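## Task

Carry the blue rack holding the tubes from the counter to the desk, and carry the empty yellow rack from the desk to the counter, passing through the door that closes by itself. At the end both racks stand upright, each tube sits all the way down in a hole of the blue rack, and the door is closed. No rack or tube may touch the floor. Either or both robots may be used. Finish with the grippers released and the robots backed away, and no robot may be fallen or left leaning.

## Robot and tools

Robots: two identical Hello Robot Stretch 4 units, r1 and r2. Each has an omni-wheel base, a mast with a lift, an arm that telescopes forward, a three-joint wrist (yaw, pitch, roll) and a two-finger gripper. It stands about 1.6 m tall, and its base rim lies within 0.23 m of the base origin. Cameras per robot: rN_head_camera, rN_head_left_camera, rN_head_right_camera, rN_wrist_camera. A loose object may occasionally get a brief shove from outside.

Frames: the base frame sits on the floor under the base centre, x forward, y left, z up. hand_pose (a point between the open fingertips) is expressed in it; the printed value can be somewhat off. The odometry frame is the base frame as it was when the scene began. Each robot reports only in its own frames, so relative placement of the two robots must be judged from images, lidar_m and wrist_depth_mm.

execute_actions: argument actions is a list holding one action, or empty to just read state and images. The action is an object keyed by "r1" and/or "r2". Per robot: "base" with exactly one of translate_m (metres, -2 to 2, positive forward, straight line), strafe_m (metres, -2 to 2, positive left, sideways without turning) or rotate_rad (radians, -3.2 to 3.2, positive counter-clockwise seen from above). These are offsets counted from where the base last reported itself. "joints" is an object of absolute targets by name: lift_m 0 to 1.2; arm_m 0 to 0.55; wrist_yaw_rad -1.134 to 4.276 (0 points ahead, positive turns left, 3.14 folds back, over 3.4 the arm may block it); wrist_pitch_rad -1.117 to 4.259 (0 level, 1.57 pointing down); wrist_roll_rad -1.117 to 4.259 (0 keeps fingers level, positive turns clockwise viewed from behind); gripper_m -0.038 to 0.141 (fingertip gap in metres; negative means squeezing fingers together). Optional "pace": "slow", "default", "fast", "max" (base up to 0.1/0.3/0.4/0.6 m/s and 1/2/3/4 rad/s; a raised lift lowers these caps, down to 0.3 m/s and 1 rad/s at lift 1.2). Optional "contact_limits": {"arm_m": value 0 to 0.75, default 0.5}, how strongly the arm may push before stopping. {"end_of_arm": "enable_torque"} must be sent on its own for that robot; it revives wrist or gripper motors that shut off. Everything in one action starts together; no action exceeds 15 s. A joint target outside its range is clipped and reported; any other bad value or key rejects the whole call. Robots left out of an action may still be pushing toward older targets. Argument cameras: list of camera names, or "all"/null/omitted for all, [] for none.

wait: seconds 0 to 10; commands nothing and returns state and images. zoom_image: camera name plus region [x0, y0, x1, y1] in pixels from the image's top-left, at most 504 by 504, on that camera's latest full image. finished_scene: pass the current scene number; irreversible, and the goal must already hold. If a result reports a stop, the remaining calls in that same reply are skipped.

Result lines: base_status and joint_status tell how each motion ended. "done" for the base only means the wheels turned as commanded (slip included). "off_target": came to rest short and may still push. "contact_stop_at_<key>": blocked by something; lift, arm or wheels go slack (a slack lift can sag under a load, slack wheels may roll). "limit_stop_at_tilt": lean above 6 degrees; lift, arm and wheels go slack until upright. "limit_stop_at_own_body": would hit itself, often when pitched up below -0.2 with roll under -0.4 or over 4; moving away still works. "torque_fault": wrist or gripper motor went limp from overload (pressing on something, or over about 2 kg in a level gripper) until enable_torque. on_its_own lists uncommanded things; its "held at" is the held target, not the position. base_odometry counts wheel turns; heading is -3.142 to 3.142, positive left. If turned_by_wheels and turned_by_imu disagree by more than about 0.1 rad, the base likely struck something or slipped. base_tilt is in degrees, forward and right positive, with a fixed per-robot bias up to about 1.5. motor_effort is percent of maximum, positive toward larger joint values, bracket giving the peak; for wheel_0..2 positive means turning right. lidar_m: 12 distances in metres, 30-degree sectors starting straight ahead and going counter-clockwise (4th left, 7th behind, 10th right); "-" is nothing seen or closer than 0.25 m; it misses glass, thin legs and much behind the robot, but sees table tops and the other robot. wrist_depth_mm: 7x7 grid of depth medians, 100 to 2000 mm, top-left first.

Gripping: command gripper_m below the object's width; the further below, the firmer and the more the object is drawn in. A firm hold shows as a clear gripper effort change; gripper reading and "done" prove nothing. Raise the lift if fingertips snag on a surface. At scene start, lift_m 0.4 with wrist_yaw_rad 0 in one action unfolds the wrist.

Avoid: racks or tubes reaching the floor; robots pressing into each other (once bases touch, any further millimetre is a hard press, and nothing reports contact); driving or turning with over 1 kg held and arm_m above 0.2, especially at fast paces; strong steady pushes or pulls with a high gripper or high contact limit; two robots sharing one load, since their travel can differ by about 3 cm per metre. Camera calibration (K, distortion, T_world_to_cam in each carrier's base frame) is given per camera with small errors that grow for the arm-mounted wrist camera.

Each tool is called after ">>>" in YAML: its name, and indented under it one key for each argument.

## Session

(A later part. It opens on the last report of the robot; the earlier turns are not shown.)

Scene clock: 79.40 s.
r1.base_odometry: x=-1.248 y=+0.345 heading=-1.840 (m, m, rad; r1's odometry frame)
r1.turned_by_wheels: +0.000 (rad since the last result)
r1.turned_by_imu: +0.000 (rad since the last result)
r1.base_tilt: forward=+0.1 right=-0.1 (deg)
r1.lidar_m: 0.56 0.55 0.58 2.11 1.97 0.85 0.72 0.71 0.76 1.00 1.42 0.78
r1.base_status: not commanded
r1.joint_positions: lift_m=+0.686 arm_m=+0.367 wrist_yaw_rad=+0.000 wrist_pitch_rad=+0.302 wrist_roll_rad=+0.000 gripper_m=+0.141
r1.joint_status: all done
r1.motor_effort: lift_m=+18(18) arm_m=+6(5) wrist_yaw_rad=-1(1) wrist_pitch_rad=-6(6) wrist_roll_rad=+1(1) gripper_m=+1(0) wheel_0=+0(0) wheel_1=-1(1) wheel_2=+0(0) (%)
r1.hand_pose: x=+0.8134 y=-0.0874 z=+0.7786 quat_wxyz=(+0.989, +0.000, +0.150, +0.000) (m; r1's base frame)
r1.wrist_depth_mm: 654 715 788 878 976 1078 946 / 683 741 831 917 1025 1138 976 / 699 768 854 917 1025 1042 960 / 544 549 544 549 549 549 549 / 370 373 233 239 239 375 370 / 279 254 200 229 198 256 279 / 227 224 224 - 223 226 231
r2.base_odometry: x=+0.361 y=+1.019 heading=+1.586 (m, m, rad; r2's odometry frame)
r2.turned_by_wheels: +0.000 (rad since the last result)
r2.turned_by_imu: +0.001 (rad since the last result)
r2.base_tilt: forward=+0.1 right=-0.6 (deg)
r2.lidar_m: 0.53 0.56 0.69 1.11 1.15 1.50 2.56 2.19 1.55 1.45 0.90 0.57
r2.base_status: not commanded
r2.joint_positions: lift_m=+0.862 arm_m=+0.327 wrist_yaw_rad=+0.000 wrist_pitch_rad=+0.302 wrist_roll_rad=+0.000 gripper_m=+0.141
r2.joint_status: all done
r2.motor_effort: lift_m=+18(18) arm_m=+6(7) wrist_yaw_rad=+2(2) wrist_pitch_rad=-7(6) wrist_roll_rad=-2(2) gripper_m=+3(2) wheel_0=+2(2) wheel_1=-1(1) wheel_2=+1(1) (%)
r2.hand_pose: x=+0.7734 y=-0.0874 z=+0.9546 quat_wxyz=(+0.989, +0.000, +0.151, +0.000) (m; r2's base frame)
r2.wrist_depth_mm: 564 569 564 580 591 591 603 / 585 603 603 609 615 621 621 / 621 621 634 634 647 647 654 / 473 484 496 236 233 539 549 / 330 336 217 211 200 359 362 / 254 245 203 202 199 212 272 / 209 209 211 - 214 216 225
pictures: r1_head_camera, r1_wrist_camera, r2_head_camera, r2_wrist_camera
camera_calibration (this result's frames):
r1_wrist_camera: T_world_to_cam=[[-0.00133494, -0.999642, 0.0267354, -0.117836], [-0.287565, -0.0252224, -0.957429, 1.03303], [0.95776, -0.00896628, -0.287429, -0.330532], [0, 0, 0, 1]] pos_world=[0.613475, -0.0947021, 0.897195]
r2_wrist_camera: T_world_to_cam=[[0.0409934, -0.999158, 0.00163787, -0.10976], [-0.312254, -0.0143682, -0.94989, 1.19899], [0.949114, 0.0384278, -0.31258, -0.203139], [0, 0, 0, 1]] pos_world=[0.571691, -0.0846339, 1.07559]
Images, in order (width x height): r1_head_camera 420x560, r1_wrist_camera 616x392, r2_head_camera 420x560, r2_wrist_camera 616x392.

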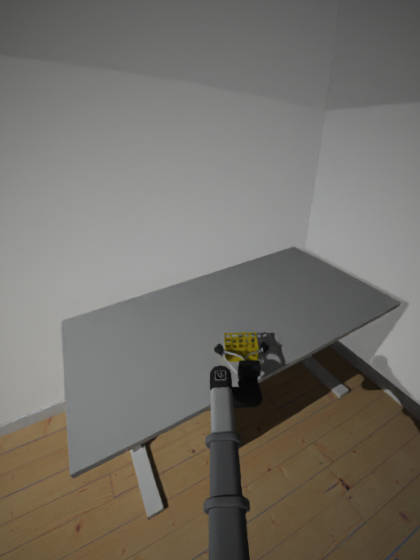

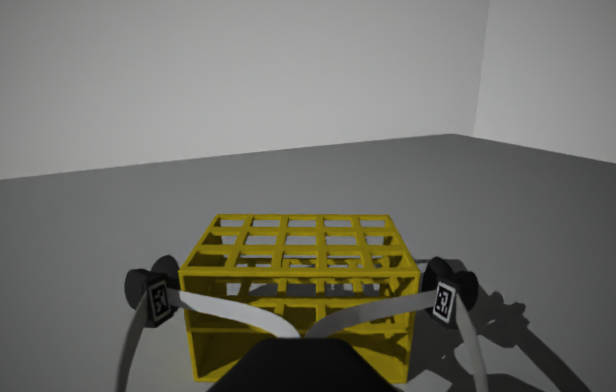

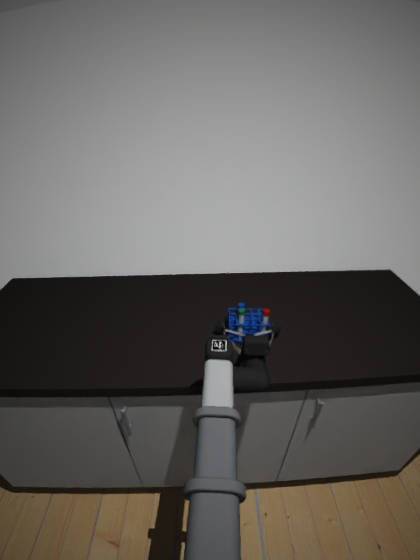

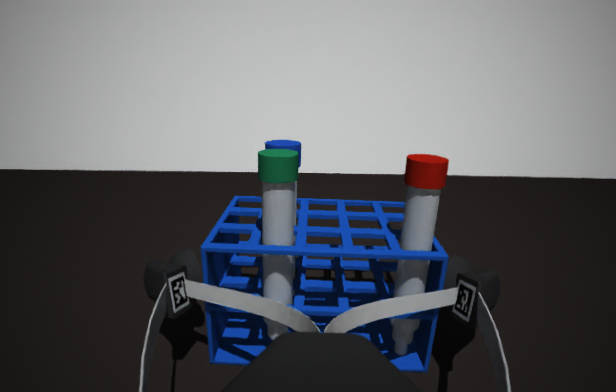

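>>> execute_actions:
  actions:
    - {"r1":{"joints":{"arm_m":0.385,"lift_m":0.676},"pace":"slow"},"r2":{"joints":{"arm_m":0.345,"lift_m":0.859},"pace":"slow"}}
  cameras: ["r1_wrist_camera","r2_wrist_camera"]

>>> execute_actions:
  actions:
    - {"r1":{"joints":{"gripper_m":0.07},"pace":"slow"},"r2":{"joints":{"gripper_m":0.07},"pace":"slow"}}
  cameras: ["r1_wrist_camera","r2_wrist_camera"]

Scene clock: 83.83 s.
r1.base_odometry: x=-1.248 y=+0.345 heading=-1.840 (m, m, rad; r1's odometry frame)
r1.turned_by_wheels: +0.000 (rad since the last result)
r1.turned_by_imu: +0.000 (rad since the last result)
r1.base_tilt: forward=+0.1 right=+0.0 (deg)
r1.lidar_m: 0.55 0.56 0.58 2.11 2.00 0.86 0.70 0.73 0.76 1.00 1.42 0.78
r1.base_status: not commanded
r1.joint_positions: lift_m=+0.676 arm_m=+0.384 wrist_yaw_rad=+0.000 wrist_pitch_rad=+0.302 wrist_roll_rad=+0.000 gripper_m=+0.141
r1.joint_status: all done
r1.motor_effort: lift_m=+17(13) arm_m=+6(5) wrist_yaw_rad=-1(0) wrist_pitch_rad=-6(6) wrist_roll_rad=+1(0) gripper_m=+0(1) wheel_0=+0(0) wheel_1=-1(1) wheel_2=+0(0) (%)
r1.hand_pose: x=+0.8304 y=-0.0874 z=+0.7686 quat_wxyz=(+0.989, +0.000, +0.150, +0.000) (m; r1's base frame)
r1.wrist_depth_mm: 640 707 778 866 976 1078 917 / 661 732 809 904 1025 1138 960 / 691 750 820 904 960 991 946 / 512 517 512 512 512 517 512 / 349 351 234 250 231 349 347 / 263 240 211 223 201 241 263 / 213 213 210 - 210 213 215
r2.base_odometry: x=+0.361 y=+1.019 heading=+1.586 (m, m, rad; r2's odometry frame)
r2.turned_by_wheels: +0.000 (rad since the last result)
r2.turned_by_imu: +0.001 (rad since the last result)
r2.base_tilt: forward=+0.1 right=-0.6 (deg)
r2.lidar_m: 0.53 0.55 0.73 1.11 1.15 1.53 2.55 2.19 1.56 1.45 0.89 0.60
r2.base_status: not commanded
r2.joint_positions: lift_m=+0.859 arm_m=+0.344 wrist_yaw_rad=+0.000 wrist_pitch_rad=+0.302 wrist_roll_rad=+0.000 gripper_m=+0.141
r2.joint_status: all done
r2.motor_effort: lift_m=+17(18) arm_m=+5(6) wrist_yaw_rad=+2(1) wrist_pitch_rad=-6(7) wrist_roll_rad=-2(2) gripper_m=+3(1) wheel_0=+2(2) wheel_1=-1(1) wheel_2=+1(1) (%)
r2.hand_pose: x=+0.7904 y=-0.0874 z=+0.9516 quat_wxyz=(+0.989, +0.000, +0.151, +0.000) (m; r2's base frame)
r2.wrist_depth_mm: 549 559 564 564 574 574 580 / 574 574 585 591 597 597 603 / 603 609 621 609 621 634 634 / 466 473 484 238 430 530 544 / 322 330 224 208 199 353 359 / 247 241 213 202 206 211 267 / 204 204 208 - 211 212 221
pictures: r1_wrist_camera, r2_wrist_camera
camera_calibration (this result's frames):
r1_wrist_camera: T_world_to_cam=[[-0.00133792, -0.999642, 0.0267354, -0.117545], [-0.287566, -0.0252216, -0.957429, 1.02837], [0.95776, -0.00896916, -0.287429, -0.349672], [0, 0, 0, 1]] pos_world=[0.630469, -0.0947023, 0.88723]
r2_wrist_camera: T_world_to_cam=[[0.0409723, -0.999159, 0.00163808, -0.110441], [-0.312254, -0.0143618, -0.94989, 1.20147], [0.949115, 0.0384077, -0.31258, -0.220205], [0, 0, 0, 1]] pos_world=[0.58869, -0.0846354, 1.07262]
Images, in order (width x height): r1_wrist_camera 616x392, r2_wrist_camera 616x392.

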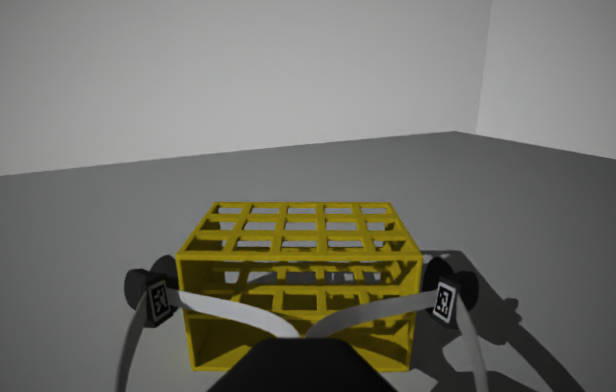

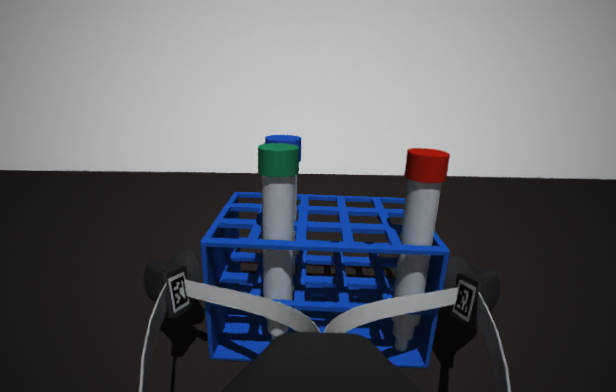

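Scene clock: 87.37 s.
r1.base_odometry: x=-1.248 y=+0.345 heading=-1.840 (m, m, rad; r1's odometry frame)
r1.turned_by_wheels: +0.000 (rad since the last result)
r1.turned_by_imu: +0.000 (rad since the last result)
r1.base_tilt: forward=+0.2 right=+0.0 (deg)
r1.lidar_m: 0.58 0.54 0.58 2.12 1.97 0.85 0.71 0.71 0.77 0.98 1.40 0.77
r1.base_status: not commanded
r1.joint_positions: lift_m=+0.676 arm_m=+0.384 wrist_yaw_rad=+0.000 wrist_pitch_rad=+0.303 wrist_roll_rad=+0.000 gripper_m=+0.070
r1.joint_status: all done
r1.motor_effort: lift_m=+17(17) arm_m=+6(6) wrist_yaw_rad=+0(2) wrist_pitch_rad=-8(8) wrist_roll_rad=+0(1) gripper_m=-21(23) wheel_0=+0(0) wheel_1=-1(1) wheel_2=+0(0) (%)
r1.hand_pose: x=+0.8303 y=-0.0874 z=+0.7684 quat_wxyz=(+0.989, +0.000, +0.151, +0.000) (m; r1's base frame)
r1.wrist_depth_mm: 640 707 778 866 976 1060 931 / 661 741 809 904 1042 1138 960 / 691 750 809 904 946 960 946 / 512 508 512 517 512 512 512 / 347 347 203 201 201 349 347 / 260 176 202 212 203 182 262 / 208 211 196 - 196 211 214
r2.base_odometry: x=+0.361 y=+1.019 heading=+1.586 (m, m, rad; r2's odometry frame)
r2.turned_by_wheels: +0.000 (rad since the last result)
r2.turned_by_imu: +0.001 (rad since the last result)
r2.base_tilt: forward=+0.1 right=-0.6 (deg)
r2.lidar_m: 0.53 0.54 0.76 1.11 1.15 1.51 2.55 2.19 1.55 1.44 0.90 0.60
r2.base_status: not commanded
r2.joint_positions: lift_m=+0.859 arm_m=+0.344 wrist_yaw_rad=+0.000 wrist_pitch_rad=+0.303 wrist_roll_rad=+0.000 gripper_m=+0.071
r2.joint_status: all done
r2.motor_effort: lift_m=+18(18) arm_m=+5(5) wrist_yaw_rad=+2(2) wrist_pitch_rad=-9(10) wrist_roll_rad=-2(2) gripper_m=-27(26) wheel_0=+2(2) wheel_1=-1(1) wheel_2=+1(1) (%)
r2.hand_pose: x=+0.7903 y=-0.0874 z=+0.9513 quat_wxyz=(+0.989, +0.000, +0.151, +0.000) (m; r2's base frame)
r2.wrist_depth_mm: 554 554 554 559 569 580 580 / 569 574 585 591 591 603 603 / 603 609 615 621 621 627 634 / 466 473 442 247 462 517 530 / 322 329 195 195 183 349 353 / 246 182 192 206 192 178 265 / 204 204 199 - 192 211 211
pictures: r1_wrist_camera, r2_wrist_camera
camera_calibration (this result's frames):
r1_wrist_camera: T_world_to_cam=[[-0.0013187, -0.999642, 0.0267365, -0.117557], [-0.288245, -0.0252218, -0.957224, 1.02857], [0.957556, -0.00896898, -0.288109, -0.348986], [0, 0, 0, 1]] pos_world=[0.6305, -0.0947023, 0.887172]
r2_wrist_camera: T_world_to_cam=[[0.0409774, -0.999159, 0.00160723, -0.110413], [-0.313252, -0.0143745, -0.949561, 1.20163], [0.948786, 0.0384071, -0.313577, -0.219023], [0, 0, 0, 1]] pos_world=[0.588743, -0.0846347, 1.07252]
Images, in order (width x height): r1_wrist_camera 616x392, r2_wrist_camera 616x392.

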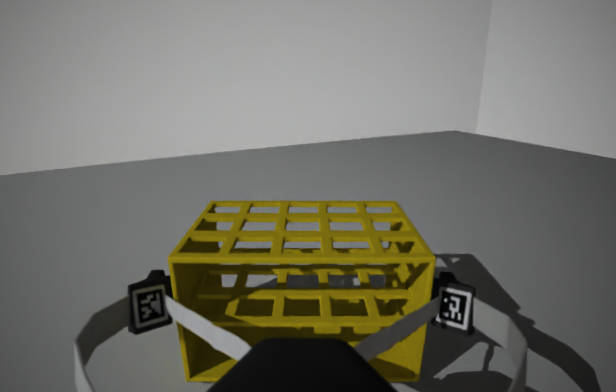

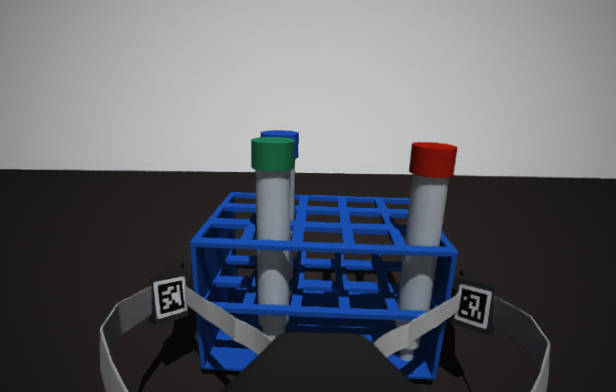

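Gripped. Lift.

>>> execute_actions:
  actions:
    - {"r1":{"joints":{"lift_m":0.74}},"r2":{"joints":{"lift_m":0.92}}}
  cameras: ["r1_wrist_camera","r2_wrist_camera"]

Scene clock: 89.97 s.
r1.base_odometry: x=-1.248 y=+0.345 heading=-1.840 (m, m, rad; r1's odometry frame)
r1.turned_by_wheels: +0.000 (rad since the last result)
r1.turned_by_imu: +0.000 (rad since the last result)
r1.base_tilt: forward=+0.1 right=-0.1 (deg)
r1.lidar_m: 0.57 0.52 0.58 2.13 1.98 0.86 0.71 0.71 0.77 1.01 1.42 0.77
r1.base_status: not commanded
r1.joint_positions: lift_m=+0.740 arm_m=+0.384 wrist_yaw_rad=+0.000 wrist_pitch_rad=+0.303 wrist_roll_rad=+0.000 gripper_m=+0.070
r1.joint_status: all done
r1.motor_effort: lift_m=+23(20) arm_m=+6(6) wrist_yaw_rad=-1(1) wrist_pitch_rad=-8(9) wrist_roll_rad=+0(0) gripper_m=-22(22) wheel_0=+0(0) wheel_1=-1(1) wheel_2=+0(0) (%)
r1.hand_pose: x=+0.8303 y=-0.0874 z=+0.8319 quat_wxyz=(+0.989, +0.000, +0.151, +0.000) (m; r1's base frame)
r1.wrist_depth_mm: 640 699 768 854 976 1078 946 / 661 732 820 904 1025 1118 976 / 691 750 842 946 1060 1138 976 / 683 715 715 715 723 707 715 / 484 484 203 201 201 484 484 / 366 177 202 212 202 182 366 / 290 294 201 - 202 294 296
r2.base_odometry: x=+0.361 y=+1.019 heading=+1.586 (m, m, rad; r2's odometry frame)
r2.turned_by_wheels: +0.000 (rad since the last result)
r2.turned_by_imu: +0.001 (rad since the last result)
r2.base_tilt: forward=+0.1 right=-0.6 (deg)
r2.lidar_m: 0.54 0.57 0.73 1.13 1.15 1.50 2.57 2.18 1.57 1.45 0.87 0.61
r2.base_status: not commanded
r2.joint_positions: lift_m=+0.920 arm_m=+0.344 wrist_yaw_rad=+0.000 wrist_pitch_rad=+0.303 wrist_roll_rad=+0.000 gripper_m=+0.071
r2.joint_status: all done
r2.motor_effort: lift_m=+24(26) arm_m=+5(5) wrist_yaw_rad=+2(2) wrist_pitch_rad=-10(9) wrist_roll_rad=-2(2) gripper_m=-24(27) wheel_0=+2(2) wheel_1=-1(1) wheel_2=+1(1) (%)
r2.hand_pose: x=+0.7903 y=-0.0874 z=+1.0118 quat_wxyz=(+0.989, +0.000, +0.151, +0.000) (m; r2's base frame)
r2.wrist_depth_mm: 549 554 564 564 569 574 574 / 574 580 585 597 597 603 609 / 597 603 615 615 621 627 634 / 627 627 609 248 647 661 668 / 442 459 195 195 182 488 492 / 342 183 193 206 193 178 366 / 281 282 264 - 192 291 291
pictures: r1_wrist_camera, r2_wrist_camera
camera_calibration (this result's frames):
r1_wrist_camera: T_world_to_cam=[[-0.00131434, -0.999642, 0.0267368, -0.119259], [-0.2884, -0.0252219, -0.957178, 1.08946], [0.957509, -0.00896895, -0.288263, -0.330511], [0, 0, 0, 1]] pos_world=[0.630512, -0.0947023, 0.950723]
r2_wrist_camera: T_world_to_cam=[[0.0409775, -0.999159, 0.00160291, -0.110505], [-0.313351, -0.0143744, -0.949529, 1.25907], [0.948753, 0.038407, -0.313677, -0.199936], [0, 0, 0, 1]] pos_world=[0.588751, -0.0846347, 1.13299]
Images, in order (width x height): r1_wrist_camera 616x392, r2_wrist_camera 616x392.

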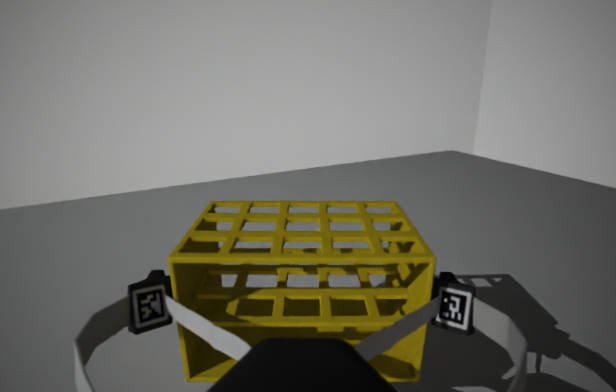

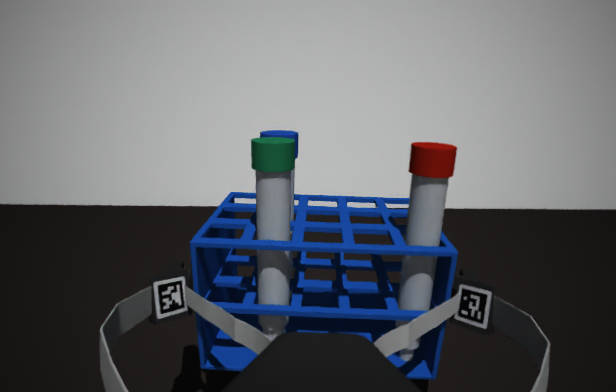

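>>> execute_actions:
  actions:
    - {"r1":{"base":{"rotate_rad":0.45},"joints":{"arm_m":0.0,"lift_m":0.8}},"r2":{"base":{"translate_m":-1.85},"joints":{"arm_m":0.0}}}
  cameras: []

>>> execute_actions:
  actions:
    - {"r1":{"base":{"strafe_m":-0.42}},"r2":{"base":{"rotate_rad":-1.2},"pace":"slow"}}
  cameras: ["r1_head_left_camera","r1_wrist_camera","r2_head_camera","r2_wrist_camera"]

Scene clock: 124.23 s.
r1.base_odometry: x=-1.248 y=+0.345 heading=-1.391 (m, m, rad; r1's odometry frame)
r1.turned_by_wheels: +0.449 (rad since the last result)
r1.turned_by_imu: +0.459 (rad since the last result)
r1.base_tilt: forward=+0.0 right=+0.0 (deg)
r1.lidar_m: 0.41 0.57 1.96 2.33 0.92 0.71 0.71 0.75 0.91 1.42 0.82 0.59
r1.base_status: done
r1.joint_positions: lift_m=+0.800 arm_m=+0.001 wrist_yaw_rad=+0.000 wrist_pitch_rad=+0.303 wrist_roll_rad=+0.000 gripper_m=+0.070
r1.joint_status: all done
r1.motor_effort: lift_m=+23(23) arm_m=-5(4) wrist_yaw_rad=+0(5) wrist_pitch_rad=-8(9) wrist_roll_rad=+0(1) gripper_m=-23(23) wheel_0=-2(7) wheel_1=-2(9) wheel_2=-2(8) (%)
r1.hand_pose: x=+0.4472 y=-0.0875 z=+0.8919 quat_wxyz=(+0.989, +0.000, +0.151, +0.000) (m; r1's base frame)
r1.wrist_depth_mm: 1008 1025 1025 1025 1025 1042 1025 / 1060 1060 1078 1078 1060 1078 1098 / 1118 1118 1138 1138 1138 1138 1118 / 1160 1160 904 917 904 917 917 / 1229 661 202 201 200 621 615 / 1308 176 202 213 202 182 462 / 387 384 201 - 203 397 404
r2.base_odometry: x=+0.388 y=-0.830 heading=+1.586 (m, m, rad; r2's odometry frame)
r2.turned_by_wheels: +0.000 (rad since the last result)
r2.turned_by_imu: +0.003 (rad since the last result)
r2.base_tilt: forward=+0.1 right=-0.6 (deg)
r2.lidar_m: 0.41 1.52 1.07 0.98 1.01 0.77 0.65 0.68 0.95 1.55 1.63 2.12
r2.base_status: done
r2.joint_positions: lift_m=+0.920 arm_m=+0.001 wrist_yaw_rad=+0.000 wrist_pitch_rad=+0.303 wrist_roll_rad=+0.000 gripper_m=+0.071
r2.joint_status: all done
r2.motor_effort: lift_m=+23(24) arm_m=-5(6) wrist_yaw_rad=+2(1) wrist_pitch_rad=-10(10) wrist_roll_rad=-2(2) gripper_m=-28(28) wheel_0=+1(5) wheel_1=+0(5) wheel_2=+0(7) (%)
r2.hand_pose: x=+0.4474 y=-0.0874 z=+1.0118 quat_wxyz=(+0.989, +0.000, +0.151, +0.000) (m; r2's base frame)
r2.wrist_depth_mm: 1618 - - - - - - / 1661 - - - - - - / 1708 - - - - - - / 1661 - - 227 - - - / 1661 - 195 195 182 - 1921 / 1618 183 191 206 192 178 1756 / 1464 1499 1366 - 192 1464 1499
pictures: none
No camera images: the call's "cameras" was empty. Leave "cameras" out to get every camera's image.

Scene clock: 126.97 s.
r1.base_odometry: x=-1.661 y=+0.269 heading=-1.391 (m, m, rad; r1's odometry frame)
r1.turned_by_wheels: +0.000 (rad since the last result)
r1.turned_by_imu: +0.000 (rad since the last result)
r1.base_tilt: forward=+0.1 right=+0.0 (deg)
r1.lidar_m: 0.40 0.58 0.79 2.53 0.97 0.75 0.69 0.64 0.93 1.00 0.84 0.59
r1.base_status: done
r1.joint_positions: lift_m=+0.800 arm_m=+0.001 wrist_yaw_rad=+0.000 wrist_pitch_rad=+0.303 wrist_roll_rad=+0.000 gripper_m=+0.070
r1.joint_status: not commanded
r1.motor_effort: lift_m=+22(22) arm_m=-5(5) wrist_yaw_rad=-1(1) wrist_pitch_rad=-9(9) wrist_roll_rad=+1(0) gripper_m=-21(23) wheel_0=+0(10) wheel_1=-1(11) wheel_2=+0(3) (%)
r1.hand_pose: x=+0.4472 y=-0.0874 z=+0.8919 quat_wxyz=(+0.989, +0.000, +0.151, +0.000) (m; r1's base frame)
r1.wrist_depth_mm: 1042 1008 1025 1025 1025 1042 1025 / 1060 1060 1078 1060 1098 1078 1078 / 1098 1118 1118 1118 1138 1138 1118 / 917 904 904 917 904 917 904 / 621 621 202 202 201 621 609 / 462 177 202 213 203 182 466 / 389 394 200 - 203 407 854
r2.base_odometry: x=+0.388 y=-0.830 heading=+0.386 (m, m, rad; r2's odometry frame)
r2.turned_by_wheels: -1.200 (rad since the last result)
r2.turned_by_imu: -1.178 (rad since the last result)
r2.base_tilt: forward=+0.1 right=-0.5 (deg)
r2.lidar_m: 0.38 1.88 2.38 1.89 1.14 0.98 1.00 0.84 0.67 0.67 0.81 1.57
r2.base_status: done
r2.joint_positions: lift_m=+0.920 arm_m=+0.001 wrist_yaw_rad=+0.000 wrist_pitch_rad=+0.303 wrist_roll_rad=+0.000 gripper_m=+0.071
r2.joint_status: not commanded
r2.motor_effort: lift_m=+23(23) arm_m=-5(5) wrist_yaw_rad=+3(1) wrist_pitch_rad=-10(10) wrist_roll_rad=-2(2) gripper_m=-29(27) wheel_0=+1(4) wheel_1=+1(4) wheel_2=+1(4) (%)
r2.hand_pose: x=+0.4473 y=-0.0875 z=+1.0118 quat_wxyz=(+0.989, +0.000, +0.151, +0.000) (m; r2's base frame)
r2.wrist_depth_mm: 1708 1537 1430 1308 1229 1138 1078 / 1808 1661 1499 1366 1255 1182 1098 / 1921 1756 1537 1397 1308 1229 1118 / - 1756 1661 229 1336 1281 1229 / - 1983 195 195 183 1336 1255 / 1756 182 191 206 192 178 1308 / 1499 1499 1366 - 191 1464 1336
pictures: r1_head_left_camera, r1_wrist_camera, r2_head_camera, r2_wrist_camera
camera_calibration (this result's frames):
r1_wrist_camera: T_world_to_cam=[[-0.00141971, -0.999642, 0.0267347, -0.121348], [-0.288632, -0.0251873, -0.957109, 1.03642], [0.957439, -0.00907532, -0.288493, 0.0538602], [0, 0, 0, 1]] pos_world=[0.247403, -0.0947108, 1.01075]
r2_wrist_camera: T_world_to_cam=[[0.0407975, -0.999166, 0.00161094, -0.096432], [-0.313521, -0.0143324, -0.949473, 1.15168], [0.948704, 0.038231, -0.313844, 0.125611], [0, 0, 0, 1]] pos_world=[0.245842, -0.0846475, 1.13307]
Images, in order (width x height): r1_head_left_camera 420x672, r1_wrist_camera 616x392, r2_head_camera 420x560, r2_wrist_camera 616x392.

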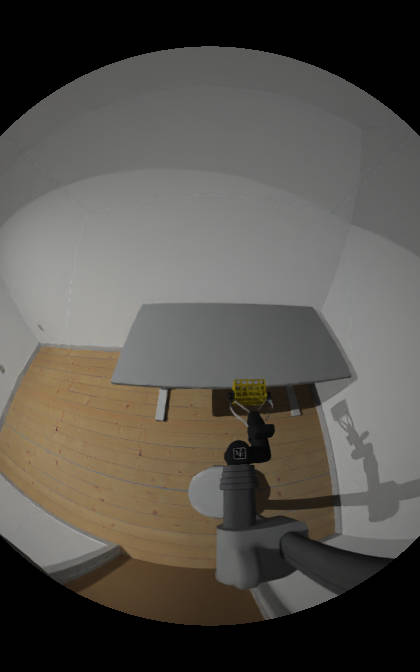

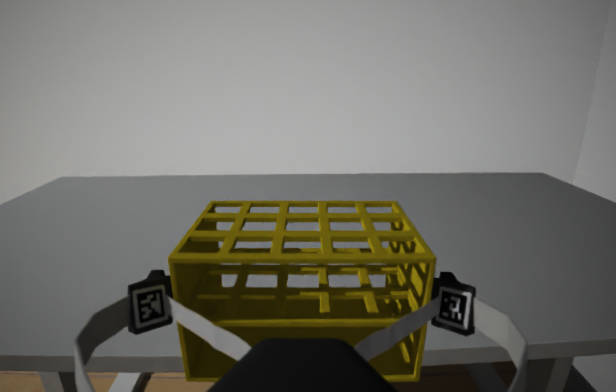

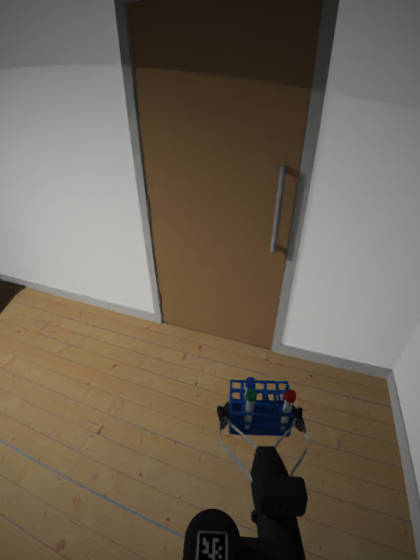

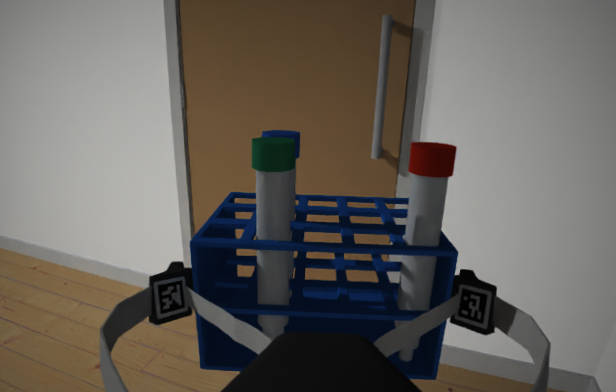

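>>> execute_actions:
  actions:
    - {"r1":{"base":{"strafe_m":0.22}}}
  cameras: []

>>> execute_actions:
  actions:
    - {"r1":{"base":{"translate_m":-0.4}}}
  cameras: ["r1_head_left_camera","r1_head_right_camera"]

Scene clock: 137.57 s.
r1.base_odometry: x=-1.445 y=+0.309 heading=-1.391 (m, m, rad; r1's odometry frame)
r1.turned_by_wheels: +0.000 (rad since the last result)
r1.turned_by_imu: +0.001 (rad since the last result)
r1.base_tilt: forward=+0.1 right=-0.1 (deg)
r1.lidar_m: 0.44 0.59 1.95 2.54 0.92 0.75 0.72 0.75 0.93 1.21 0.84 0.61
r1.base_status: done
r1.joint_positions: lift_m=+0.800 arm_m=+0.001 wrist_yaw_rad=+0.000 wrist_pitch_rad=+0.303 wrist_roll_rad=+0.000 gripper_m=+0.070
r1.joint_status: not commanded
r1.motor_effort: lift_m=+22(22) arm_m=-5(5) wrist_yaw_rad=-1(1) wrist_pitch_rad=-9(9) wrist_roll_rad=+1(1) gripper_m=-23(23) wheel_0=-1(9) wheel_1=+2(12) wheel_2=+0(0) (%)
r1.hand_pose: x=+0.4472 y=-0.0874 z=+0.8919 quat_wxyz=(+0.989, +0.000, +0.151, +0.000) (m; r1's base frame)
r1.wrist_depth_mm: 1008 1025 1025 1042 1025 1042 1025 / 1060 1078 1060 1078 1098 1078 1078 / 1118 1118 1118 1138 1138 1118 1138 / 1160 917 904 904 904 917 917 / 615 615 203 201 200 621 609 / 462 176 202 213 202 182 462 / 387 389 201 - 202 402 1205
r2.base_odometry: x=+0.388 y=-0.830 heading=+0.386 (m, m, rad; r2's odometry frame)
r2.turned_by_wheels: +0.000 (rad since the last result)
r2.turned_by_imu: +0.002 (rad since the last result)
r2.base_tilt: forward=+0.1 right=-0.5 (deg)
r2.lidar_m: 0.42 1.88 2.37 1.88 1.14 0.95 0.98 0.82 0.67 0.67 0.82 1.55
r2.base_status: not commanded
r2.joint_positions: lift_m=+0.920 arm_m=+0.001 wrist_yaw_rad=+0.000 wrist_pitch_rad=+0.303 wrist_roll_rad=+0.000 gripper_m=+0.071
r2.joint_status: not commanded
r2.motor_effort: lift_m=+23(23) arm_m=-5(5) wrist_yaw_rad=+3(3) wrist_pitch_rad=-10(10) wrist_roll_rad=-2(2) gripper_m=-25(27) wheel_0=+1(1) wheel_1=+1(1) wheel_2=+1(1) (%)
r2.hand_pose: x=+0.4473 y=-0.0875 z=+1.0118 quat_wxyz=(+0.989, +0.000, +0.151, +0.000) (m; r2's base frame)
r2.wrist_depth_mm: 1708 1576 1464 1281 1229 1160 1060 / 1808 1661 1537 1366 1255 1160 1138 / 1863 1708 1576 1397 1336 1255 1182 / - 1863 1661 248 1336 1308 1182 / - 1983 195 194 182 1366 1255 / 1808 182 191 206 193 178 1308 / 1464 1464 1397 - 193 1464 1336
pictures: none
No camera images: the call's "cameras" was empty. Leave "cameras" out to get every camera's image.

Scene clock: 140.40 s.
r1.base_odometry: x=-1.516 y=+0.702 heading=-1.391 (m, m, rad; r1's odometry frame)
r1.turned_by_wheels: +0.000 (rad since the last result)
r1.turned_by_imu: +0.000 (rad since the last result)
r1.base_tilt: forward=+0.1 right=+0.0 (deg)
r1.lidar_m: 0.43 0.99 2.49 0.96 0.45 0.34 0.31 0.34 0.46 0.96 1.28 1.00
r1.base_status: done
r1.joint_positions: lift_m=+0.800 arm_m=+0.001 wrist_yaw_rad=+0.000 wrist_pitch_rad=+0.303 wrist_roll_rad=+0.000 gripper_m=+0.070
r1.joint_status: not commanded
r1.motor_effort: lift_m=+22(22) arm_m=-5(5) wrist_yaw_rad=+0(1) wrist_pitch_rad=-10(9) wrist_roll_rad=+1(1) gripper_m=-24(21) wheel_0=-2(6) wheel_1=-2(7) wheel_2=+1(11) (%)
r1.hand_pose: x=+0.4472 y=-0.0874 z=+0.8919 quat_wxyz=(+0.989, +0.000, +0.151, +0.000) (m; r1's base frame)
r1.wrist_depth_mm: 1366 1397 1397 1397 1397 1397 1430 / 1430 1430 1464 1464 1430 1464 1464 / 1499 1537 1464 1499 1499 1537 1464 / 1537 917 917 917 904 917 904 / 1661 1618 203 201 201 1756 1366 / 1618 176 202 212 202 182 1430 / 1308 1281 201 - 203 1336 1281
r2.base_odometry: x=+0.388 y=-0.830 heading=+0.386 (m, m, rad; r2's odometry frame)
r2.turned_by_wheels: +0.000 (rad since the last result)
r2.turned_by_imu: +0.001 (rad since the last result)
r2.base_tilt: forward=+0.1 right=-0.6 (deg)
r2.lidar_m: 0.42 1.87 2.37 1.90 1.12 0.99 1.00 0.80 0.68 0.64 0.81 1.56
r2.base_status: not commanded
r2.joint_positions: lift_m=+0.920 arm_m=+0.001 wrist_yaw_rad=+0.000 wrist_pitch_rad=+0.303 wrist_roll_rad=+0.000 gripper_m=+0.071
r2.joint_status: not commanded
r2.motor_effort: lift_m=+23(23) arm_m=-5(5) wrist_yaw_rad=+2(2) wrist_pitch_rad=-10(10) wrist_roll_rad=-3(2) gripper_m=-26(26) wheel_0=+1(1) wheel_1=+1(1) wheel_2=+1(1) (%)
r2.hand_pose: x=+0.4473 y=-0.0875 z=+1.0118 quat_wxyz=(+0.989, +0.000, +0.151, +0.000) (m; r2's base frame)
r2.wrist_depth_mm: 1708 1537 1430 1308 1205 1118 1078 / 1756 1618 1430 1336 1229 1205 1098 / 1921 1808 1618 1430 1336 1255 1160 / - 1808 1618 248 1366 1255 1182 / - 1983 195 195 182 1336 1255 / 1756 182 190 206 193 178 1308 / 1430 1464 1366 - 192 1464 1366
pictures: r1_head_left_camera, r1_head_right_camera
Images, in order (width x height): r1_head_left_camera 420x672, r1_head_right_camera 420x672.

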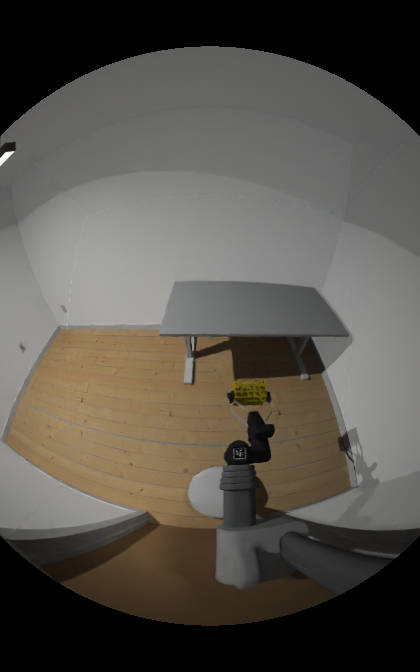

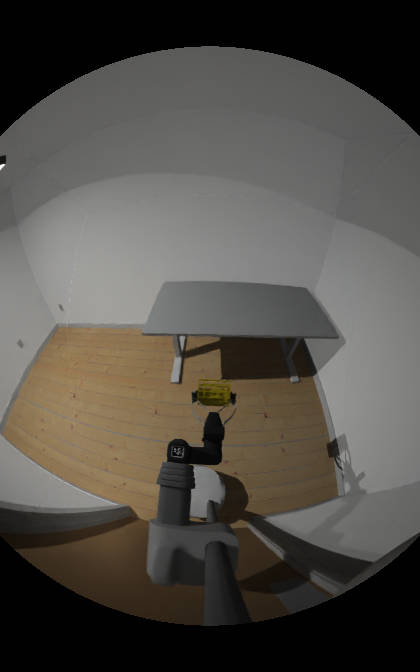

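>>> execute_actions:
  actions:
    - {"r1":{"base":{"translate_m":-0.3},"pace":"slow"}}
  cameras: ["r1_head_left_camera","r2_head_camera"]

Scene clock: 147.90 s.
r1.base_odometry: x=-1.570 y=+0.997 heading=-1.391 (m, m, rad; r1's odometry frame)
r1.turned_by_wheels: +0.000 (rad since the last result)
r1.turned_by_imu: +0.000 (rad since the last result)
r1.base_tilt: forward=+0.1 right=+0.0 (deg)
r1.lidar_m: 0.41 1.30 2.63 0.37 0.25 - 0.25 0.26 1.27 0.38 1.27 1.33
r1.base_status: done
r1.joint_positions: lift_m=+0.800 arm_m=+0.001 wrist_yaw_rad=+0.000 wrist_pitch_rad=+0.303 wrist_roll_rad=+0.000 gripper_m=+0.070
r1.joint_status: not commanded
r1.motor_effort: lift_m=+21(22) arm_m=-5(5) wrist_yaw_rad=+0(3) wrist_pitch_rad=-9(9) wrist_roll_rad=+1(1) gripper_m=-22(21) wheel_0=-3(11) wheel_1=-3(13) wheel_2=+6(13) (%)
r1.hand_pose: x=+0.4471 y=-0.0874 z=+0.8920 quat_wxyz=(+0.989, +0.000, +0.151, +0.000) (m; r1's base frame)
r1.wrist_depth_mm: 1618 1661 1661 1661 1661 1661 1537 / 1708 1708 1708 1708 1756 1756 1537 / 1756 1808 1708 1661 1708 1708 1464 / 1863 1863 1138 1118 1138 1499 1397 / 1983 1983 203 201 201 1983 1537 / 1618 177 202 212 202 182 1464 / 1308 1336 201 - 203 1308 1308
r2.base_odometry: x=+0.388 y=-0.830 heading=+0.386 (m, m, rad; r2's odometry frame)
r2.turned_by_wheels: +0.000 (rad since the last result)
r2.turned_by_imu: +0.002 (rad since the last result)
r2.base_tilt: forward=+0.1 right=-0.6 (deg)
r2.lidar_m: 0.40 1.88 2.38 1.89 1.14 1.00 0.98 0.81 0.68 0.68 0.81 1.57
r2.base_status: not commanded
r2.joint_positions: lift_m=+0.920 arm_m=+0.001 wrist_yaw_rad=+0.000 wrist_pitch_rad=+0.303 wrist_roll_rad=+0.000 gripper_m=+0.071
r2.joint_status: not commanded
r2.motor_effort: lift_m=+23(23) arm_m=-5(5) wrist_yaw_rad=+3(3) wrist_pitch_rad=-11(10) wrist_roll_rad=-2(2) gripper_m=-26(26) wheel_0=+1(1) wheel_1=+1(1) wheel_2=+1(1) (%)
r2.hand_pose: x=+0.4473 y=-0.0875 z=+1.0118 quat_wxyz=(+0.989, +0.000, +0.151, +0.000) (m; r2's base frame)
r2.wrist_depth_mm: 1708 1576 1308 1078 1182 1138 1060 / 1756 1618 1397 1118 1229 1160 1138 / 1983 1708 1464 1078 1281 1205 1160 / - 1863 1537 248 1098 1308 1182 / - 1983 195 195 182 1308 1255 / 1808 182 190 206 192 178 1308 / 1464 1499 1366 - 192 1464 1308
pictures: r1_head_left_camera, r2_head_camera
Images, in order (width x height): r1_head_left_camera 420x672, r2_head_camera 420x560.

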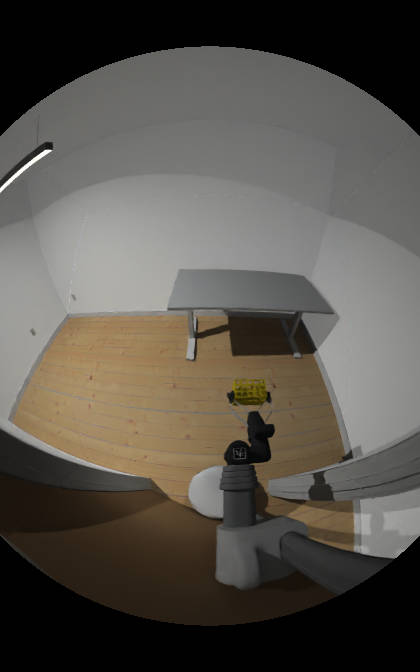

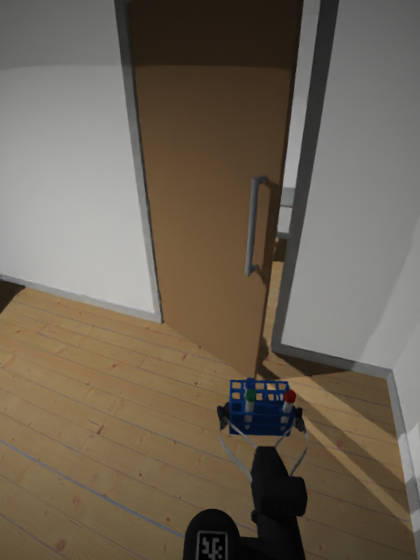

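>>> execute_actions:
  actions:
    - {"r1":{"base":{"translate_m":-0.6}}}
  cameras: []

>>> execute_actions:
  actions:
    - {"r1":{"base":{"strafe_m":0.3},"pace":"slow"}}
  cameras: ["r1_head_left_camera","r2_head_camera","r1_wrist_camera"]

Scene clock: 155.30 s.
r1.base_odometry: x=-1.677 y=+1.587 heading=-1.391 (m, m, rad; r1's odometry frame)
r1.turned_by_wheels: +0.000 (rad since the last result)
r1.turned_by_imu: -0.004 (rad since the last result)
r1.base_tilt: forward=+0.0 right=+0.0 (deg)
r1.lidar_m: 0.41 0.59 0.25 0.25 - 0.25 2.09 0.73 1.25 1.22 0.77 0.65
r1.base_status: done
r1.joint_positions: lift_m=+0.800 arm_m=+0.001 wrist_yaw_rad=+0.000 wrist_pitch_rad=+0.303 wrist_roll_rad=+0.000 gripper_m=+0.070
r1.joint_status: not commanded
r1.motor_effort: lift_m=+21(21) arm_m=-5(5) wrist_yaw_rad=+0(1) wrist_pitch_rad=-9(9) wrist_roll_rad=+1(1) gripper_m=-21(22) wheel_0=-3(13) wheel_1=+0(11) wheel_2=+2(13) (%)
r1.hand_pose: x=+0.4471 y=-0.0874 z=+0.8920 quat_wxyz=(+0.989, +0.000, +0.151, +0.000) (m; r1's base frame)
r1.wrist_depth_mm: - - - - - - 1499 / - - - - - - 1576 / - - - - - - 1537 / - - - - - - 439 / - - 202 202 201 - 442 / 1618 176 202 213 202 182 424 / 1308 1308 201 - 203 1281 424
r2.base_odometry: x=+0.388 y=-0.830 heading=+0.386 (m, m, rad; r2's odometry frame)
r2.turned_by_wheels: +0.000 (rad since the last result)
r2.turned_by_imu: +0.002 (rad since the last result)
r2.base_tilt: forward=+0.0 right=-0.5 (deg)
r2.lidar_m: 0.41 0.98 2.37 1.88 1.11 0.98 1.00 0.81 0.67 0.68 0.79 1.58
r2.base_status: not commanded
r2.joint_positions: lift_m=+0.920 arm_m=+0.001 wrist_yaw_rad=+0.000 wrist_pitch_rad=+0.303 wrist_roll_rad=+0.000 gripper_m=+0.071
r2.joint_status: not commanded
r2.motor_effort: lift_m=+23(23) arm_m=-5(5) wrist_yaw_rad=+2(2) wrist_pitch_rad=-10(11) wrist_roll_rad=-2(2) gripper_m=-28(26) wheel_0=+1(1) wheel_1=+1(1) wheel_2=+1(1) (%)
r2.hand_pose: x=+0.4473 y=-0.0875 z=+1.0118 quat_wxyz=(+0.989, +0.000, +0.151, +0.000) (m; r2's base frame)
r2.wrist_depth_mm: 699 854 1537 - - 1160 1078 / 1756 759 732 - - 1205 1118 / 1921 891 820 1397 - 1229 1138 / - 878 1397 248 1366 1281 1205 / - 878 195 195 182 1336 1255 / 1756 182 191 206 193 178 1281 / 1430 960 1098 - 193 1464 1336
pictures: none
No camera images: the call's "cameras" was empty. Leave "cameras" out to get every camera's image.

Scene clock: 159.43 s.
r1.base_odometry: x=-1.383 y=+1.641 heading=-1.391 (m, m, rad; r1's odometry frame)
r1.turned_by_wheels: +0.001 (rad since the last result)
r1.turned_by_imu: -0.002 (rad since the last result)
r1.base_tilt: forward=+0.0 right=+0.1 (deg)
r1.lidar_m: 0.43 0.29 0.25 - 0.25 0.30 2.07 0.95 0.91 1.51 0.87 1.95
r1.base_status: done
r1.joint_positions: lift_m=+0.800 arm_m=+0.001 wrist_yaw_rad=+0.000 wrist_pitch_rad=+0.303 wrist_roll_rad=+0.000 gripper_m=+0.070
r1.joint_status: not commanded
r1.motor_effort: lift_m=+21(21) arm_m=-4(4) wrist_yaw_rad=-1(3) wrist_pitch_rad=-8(9) wrist_roll_rad=+0(0) gripper_m=-21(22) wheel_0=-16(19) wheel_1=+25(27) wheel_2=+0(2) (%)
r1.hand_pose: x=+0.4471 y=-0.0874 z=+0.8921 quat_wxyz=(+0.989, +0.000, +0.151, +0.000) (m; r1's base frame)
r1.wrist_depth_mm: - - - - - - 1863 / - - - - - - 1921 / - - - - - - 1808 / - - - - - - 1921 / 1921 - 203 201 201 - 1921 / 436 177 202 213 202 182 1661 / 413 1336 201 - 202 1308 1336
r2.base_odometry: x=+0.388 y=-0.830 heading=+0.386 (m, m, rad; r2's odometry frame)
r2.turned_by_wheels: +0.000 (rad since the last result)
r2.turned_by_imu: +0.001 (rad since the last result)
r2.base_tilt: forward=+0.1 right=-0.6 (deg)
r2.lidar_m: 0.38 1.08 2.38 1.89 1.13 0.97 1.00 0.82 0.66 0.68 0.81 1.56
r2.base_status: not commanded
r2.joint_positions: lift_m=+0.920 arm_m=+0.001 wrist_yaw_rad=+0.000 wrist_pitch_rad=+0.303 wrist_roll_rad=+0.000 gripper_m=+0.071
r2.joint_status: not commanded
r2.motor_effort: lift_m=+23(23) arm_m=-5(5) wrist_yaw_rad=+2(3) wrist_pitch_rad=-10(10) wrist_roll_rad=-2(2) gripper_m=-23(26) wheel_0=+1(1) wheel_1=+1(1) wheel_2=+1(1) (%)
r2.hand_pose: x=+0.4473 y=-0.0875 z=+1.0118 quat_wxyz=(+0.989, +0.000, +0.151, +0.000) (m; r2's base frame)
r2.wrist_depth_mm: 960 1098 - - - 1160 1060 / 904 854 - - - 1182 1098 / 991 1160 1537 - - 1229 1138 / 1042 1205 1618 249 1397 1281 1205 / 1042 1255 195 195 182 1336 1255 / 1078 182 191 207 192 177 1281 / 1078 1138 1138 - 192 1499 1308
pictures: r1_head_left_camera, r1_wrist_camera, r2_head_camera
camera_calibration (this result's frames):
r1_wrist_camera: T_world_to_cam=[[-0.00139506, -0.999642, 0.0267173, -0.121338], [-0.288539, -0.0251786, -0.957137, 1.03652], [0.957467, -0.00904424, -0.288401, 0.0538804], [0, 0, 0, 1]] pos_world=[0.247319, -0.0947093, 1.01087]
Images, in order (width x height): r1_head_left_camera 420x672, r1_wrist_camera 616x392, r2_head_camera 420x560.

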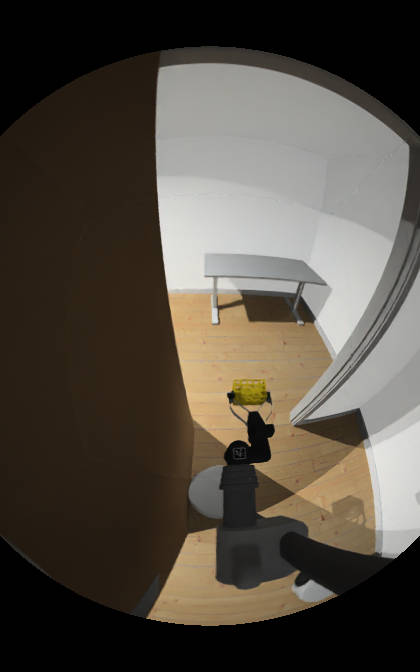

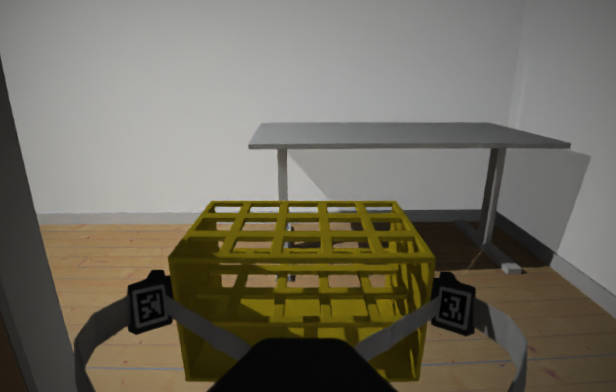

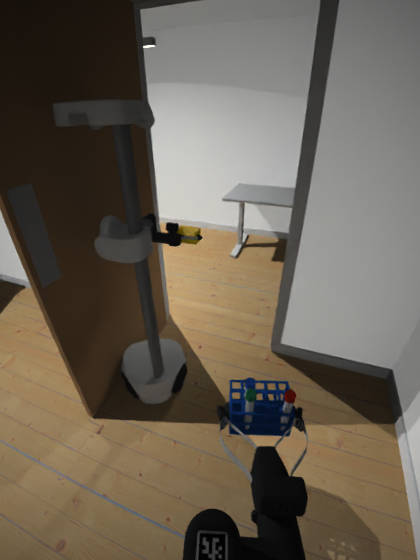

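>>> execute_actions:
  actions:
    - {"r1":{"base":{"strafe_m":-0.03}}}
  cameras: []

>>> execute_actions:
  actions:
    - {"r1":{"base":{"translate_m":-0.15}}}
  cameras: ["r1_head_left_camera","r2_head_camera"]

Scene clock: 167.27 s.
r1.base_odometry: x=-1.413 y=+1.636 heading=-1.391 (m, m, rad; r1's odometry frame)
r1.turned_by_wheels: +0.000 (rad since the last result)
r1.turned_by_imu: -0.001 (rad since the last result)
r1.base_tilt: forward=+0.1 right=-0.1 (deg)
r1.lidar_m: 0.43 0.29 0.25 - 0.25 0.28 2.09 0.94 0.89 1.47 0.84 0.89
r1.base_status: done
r1.joint_positions: lift_m=+0.800 arm_m=+0.001 wrist_yaw_rad=+0.000 wrist_pitch_rad=+0.303 wrist_roll_rad=+0.000 gripper_m=+0.070
r1.joint_status: not commanded
r1.motor_effort: lift_m=+20(21) arm_m=-4(4) wrist_yaw_rad=-2(0) wrist_pitch_rad=-8(9) wrist_roll_rad=+0(0) gripper_m=-23(21) wheel_0=-3(15) wheel_1=+4(25) wheel_2=+1(1) (%)
r1.hand_pose: x=+0.4471 y=-0.0875 z=+0.8921 quat_wxyz=(+0.989, +0.000, +0.151, +0.000) (m; r1's base frame)
r1.wrist_depth_mm: - - - - - - 1808 / - - - - - - 1863 / - - - - - - 1756 / - - - - - - 1863 / - - 203 201 200 - 1863 / 1537 177 202 213 202 182 1576 / 469 1308 201 - 202 1308 1336
r2.base_odometry: x=+0.388 y=-0.830 heading=+0.386 (m, m, rad; r2's odometry frame)
r2.turned_by_wheels: +0.000 (rad since the last result)
r2.turned_by_imu: +0.001 (rad since the last result)
r2.base_tilt: forward=+0.1 right=-0.6 (deg)
r2.lidar_m: 0.41 1.08 2.38 1.91 1.14 1.00 0.98 0.80 0.67 0.66 0.81 1.54
r2.base_status: not commanded
r2.joint_positions: lift_m=+0.920 arm_m=+0.001 wrist_yaw_rad=+0.000 wrist_pitch_rad=+0.303 wrist_roll_rad=+0.000 gripper_m=+0.071
r2.joint_status: not commanded
r2.motor_effort: lift_m=+23(23) arm_m=-5(5) wrist_yaw_rad=+3(2) wrist_pitch_rad=-10(10) wrist_roll_rad=-2(2) gripper_m=-24(25) wheel_0=+1(1) wheel_1=+1(1) wheel_2=+1(1) (%)
r2.hand_pose: x=+0.4473 y=-0.0875 z=+1.0118 quat_wxyz=(+0.989, +0.000, +0.151, +0.000) (m; r2's base frame)
r2.wrist_depth_mm: 904 1078 - - - 1118 1078 / 891 820 - - - 1205 1118 / 960 1118 1537 - - 1229 1160 / 991 1138 1661 247 1397 1281 1205 / 1008 1255 195 195 182 1336 1255 / 1025 182 191 206 193 178 1281 / 1060 1182 1118 - 193 1464 1366
pictures: none
No camera images: the call's "cameras" was empty. Leave "cameras" out to get every camera's image.

Scene clock: 169.10 s.
r1.base_odometry: x=-1.439 y=+1.783 heading=-1.391 (m, m, rad; r1's odometry frame)
r1.turned_by_wheels: +0.000 (rad since the last result)
r1.turned_by_imu: +0.000 (rad since the last result)
r1.base_tilt: forward=+0.1 right=-0.1 (deg)
r1.lidar_m: 0.42 0.30 0.25 - 0.25 0.28 1.95 1.00 0.80 1.47 0.96 0.94
r1.base_status: done
r1.joint_positions: lift_m=+0.800 arm_m=+0.001 wrist_yaw_rad=+0.000 wrist_pitch_rad=+0.303 wrist_roll_rad=+0.000 gripper_m=+0.070
r1.joint_status: not commanded
r1.motor_effort: lift_m=+21(20) arm_m=-4(4) wrist_yaw_rad=-2(1) wrist_pitch_rad=-9(8) wrist_roll_rad=+0(0) gripper_m=-21(23) wheel_0=-4(9) wheel_1=+0(6) wheel_2=+1(8) (%)
r1.hand_pose: x=+0.4471 y=-0.0874 z=+0.8921 quat_wxyz=(+0.989, +0.000, +0.151, +0.000) (m; r1's base frame)
r1.wrist_depth_mm: - - - - - - 1863 / 492 - - - - - 1863 / 480 - - - - - 1808 / 436 - - - - - 1808 / 430 - 202 201 201 - 1808 / 418 177 202 213 202 182 1618 / 413 1281 201 - 202 1336 1308
r2.base_odometry: x=+0.388 y=-0.830 heading=+0.386 (m, m, rad; r2's odometry frame)
r2.turned_by_wheels: +0.000 (rad since the last result)
r2.turned_by_imu: +0.000 (rad since the last result)
r2.base_tilt: forward=+0.0 right=-0.5 (deg)
r2.lidar_m: 0.40 0.96 2.37 1.91 1.12 0.97 0.99 0.80 0.66 0.66 0.81 1.56
r2.base_status: not commanded
r2.joint_positions: lift_m=+0.920 arm_m=+0.001 wrist_yaw_rad=+0.000 wrist_pitch_rad=+0.303 wrist_roll_rad=+0.000 gripper_m=+0.071
r2.joint_status: not commanded
r2.motor_effort: lift_m=+23(23) arm_m=-5(5) wrist_yaw_rad=+3(2) wrist_pitch_rad=-10(9) wrist_roll_rad=-3(2) gripper_m=-25(31) wheel_0=+1(1) wheel_1=+1(1) wheel_2=+1(1) (%)
r2.hand_pose: x=+0.4473 y=-0.0875 z=+1.0118 quat_wxyz=(+0.989, +0.000, +0.151, +0.000) (m; r2's base frame)
r2.wrist_depth_mm: 699 1182 - - - 1138 1060 / 661 1008 - - - 1182 1118 / 904 1205 1537 - - 1229 1160 / 991 1308 1618 247 1366 1281 1205 / 1025 1138 195 194 182 1336 1255 / 1008 182 190 206 192 178 1308 / 1042 1078 1098 - 193 1499 1366
pictures: r1_head_left_camera, r2_head_camera
Images, in order (width x height): r1_head_left_camera 420x672, r2_head_camera 420x560.

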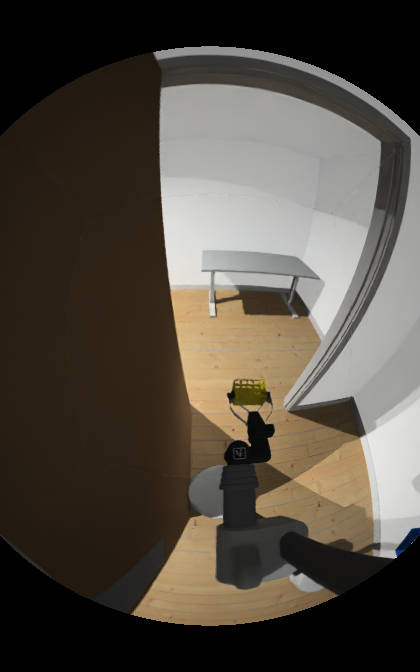

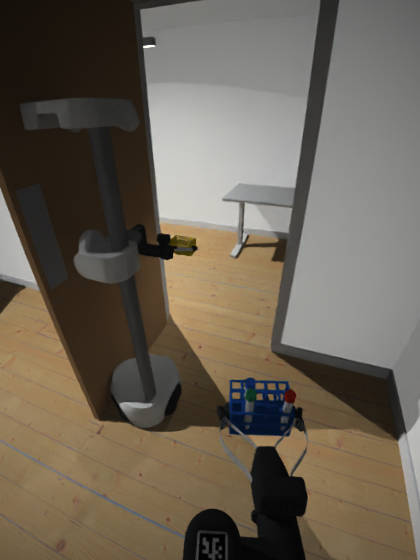

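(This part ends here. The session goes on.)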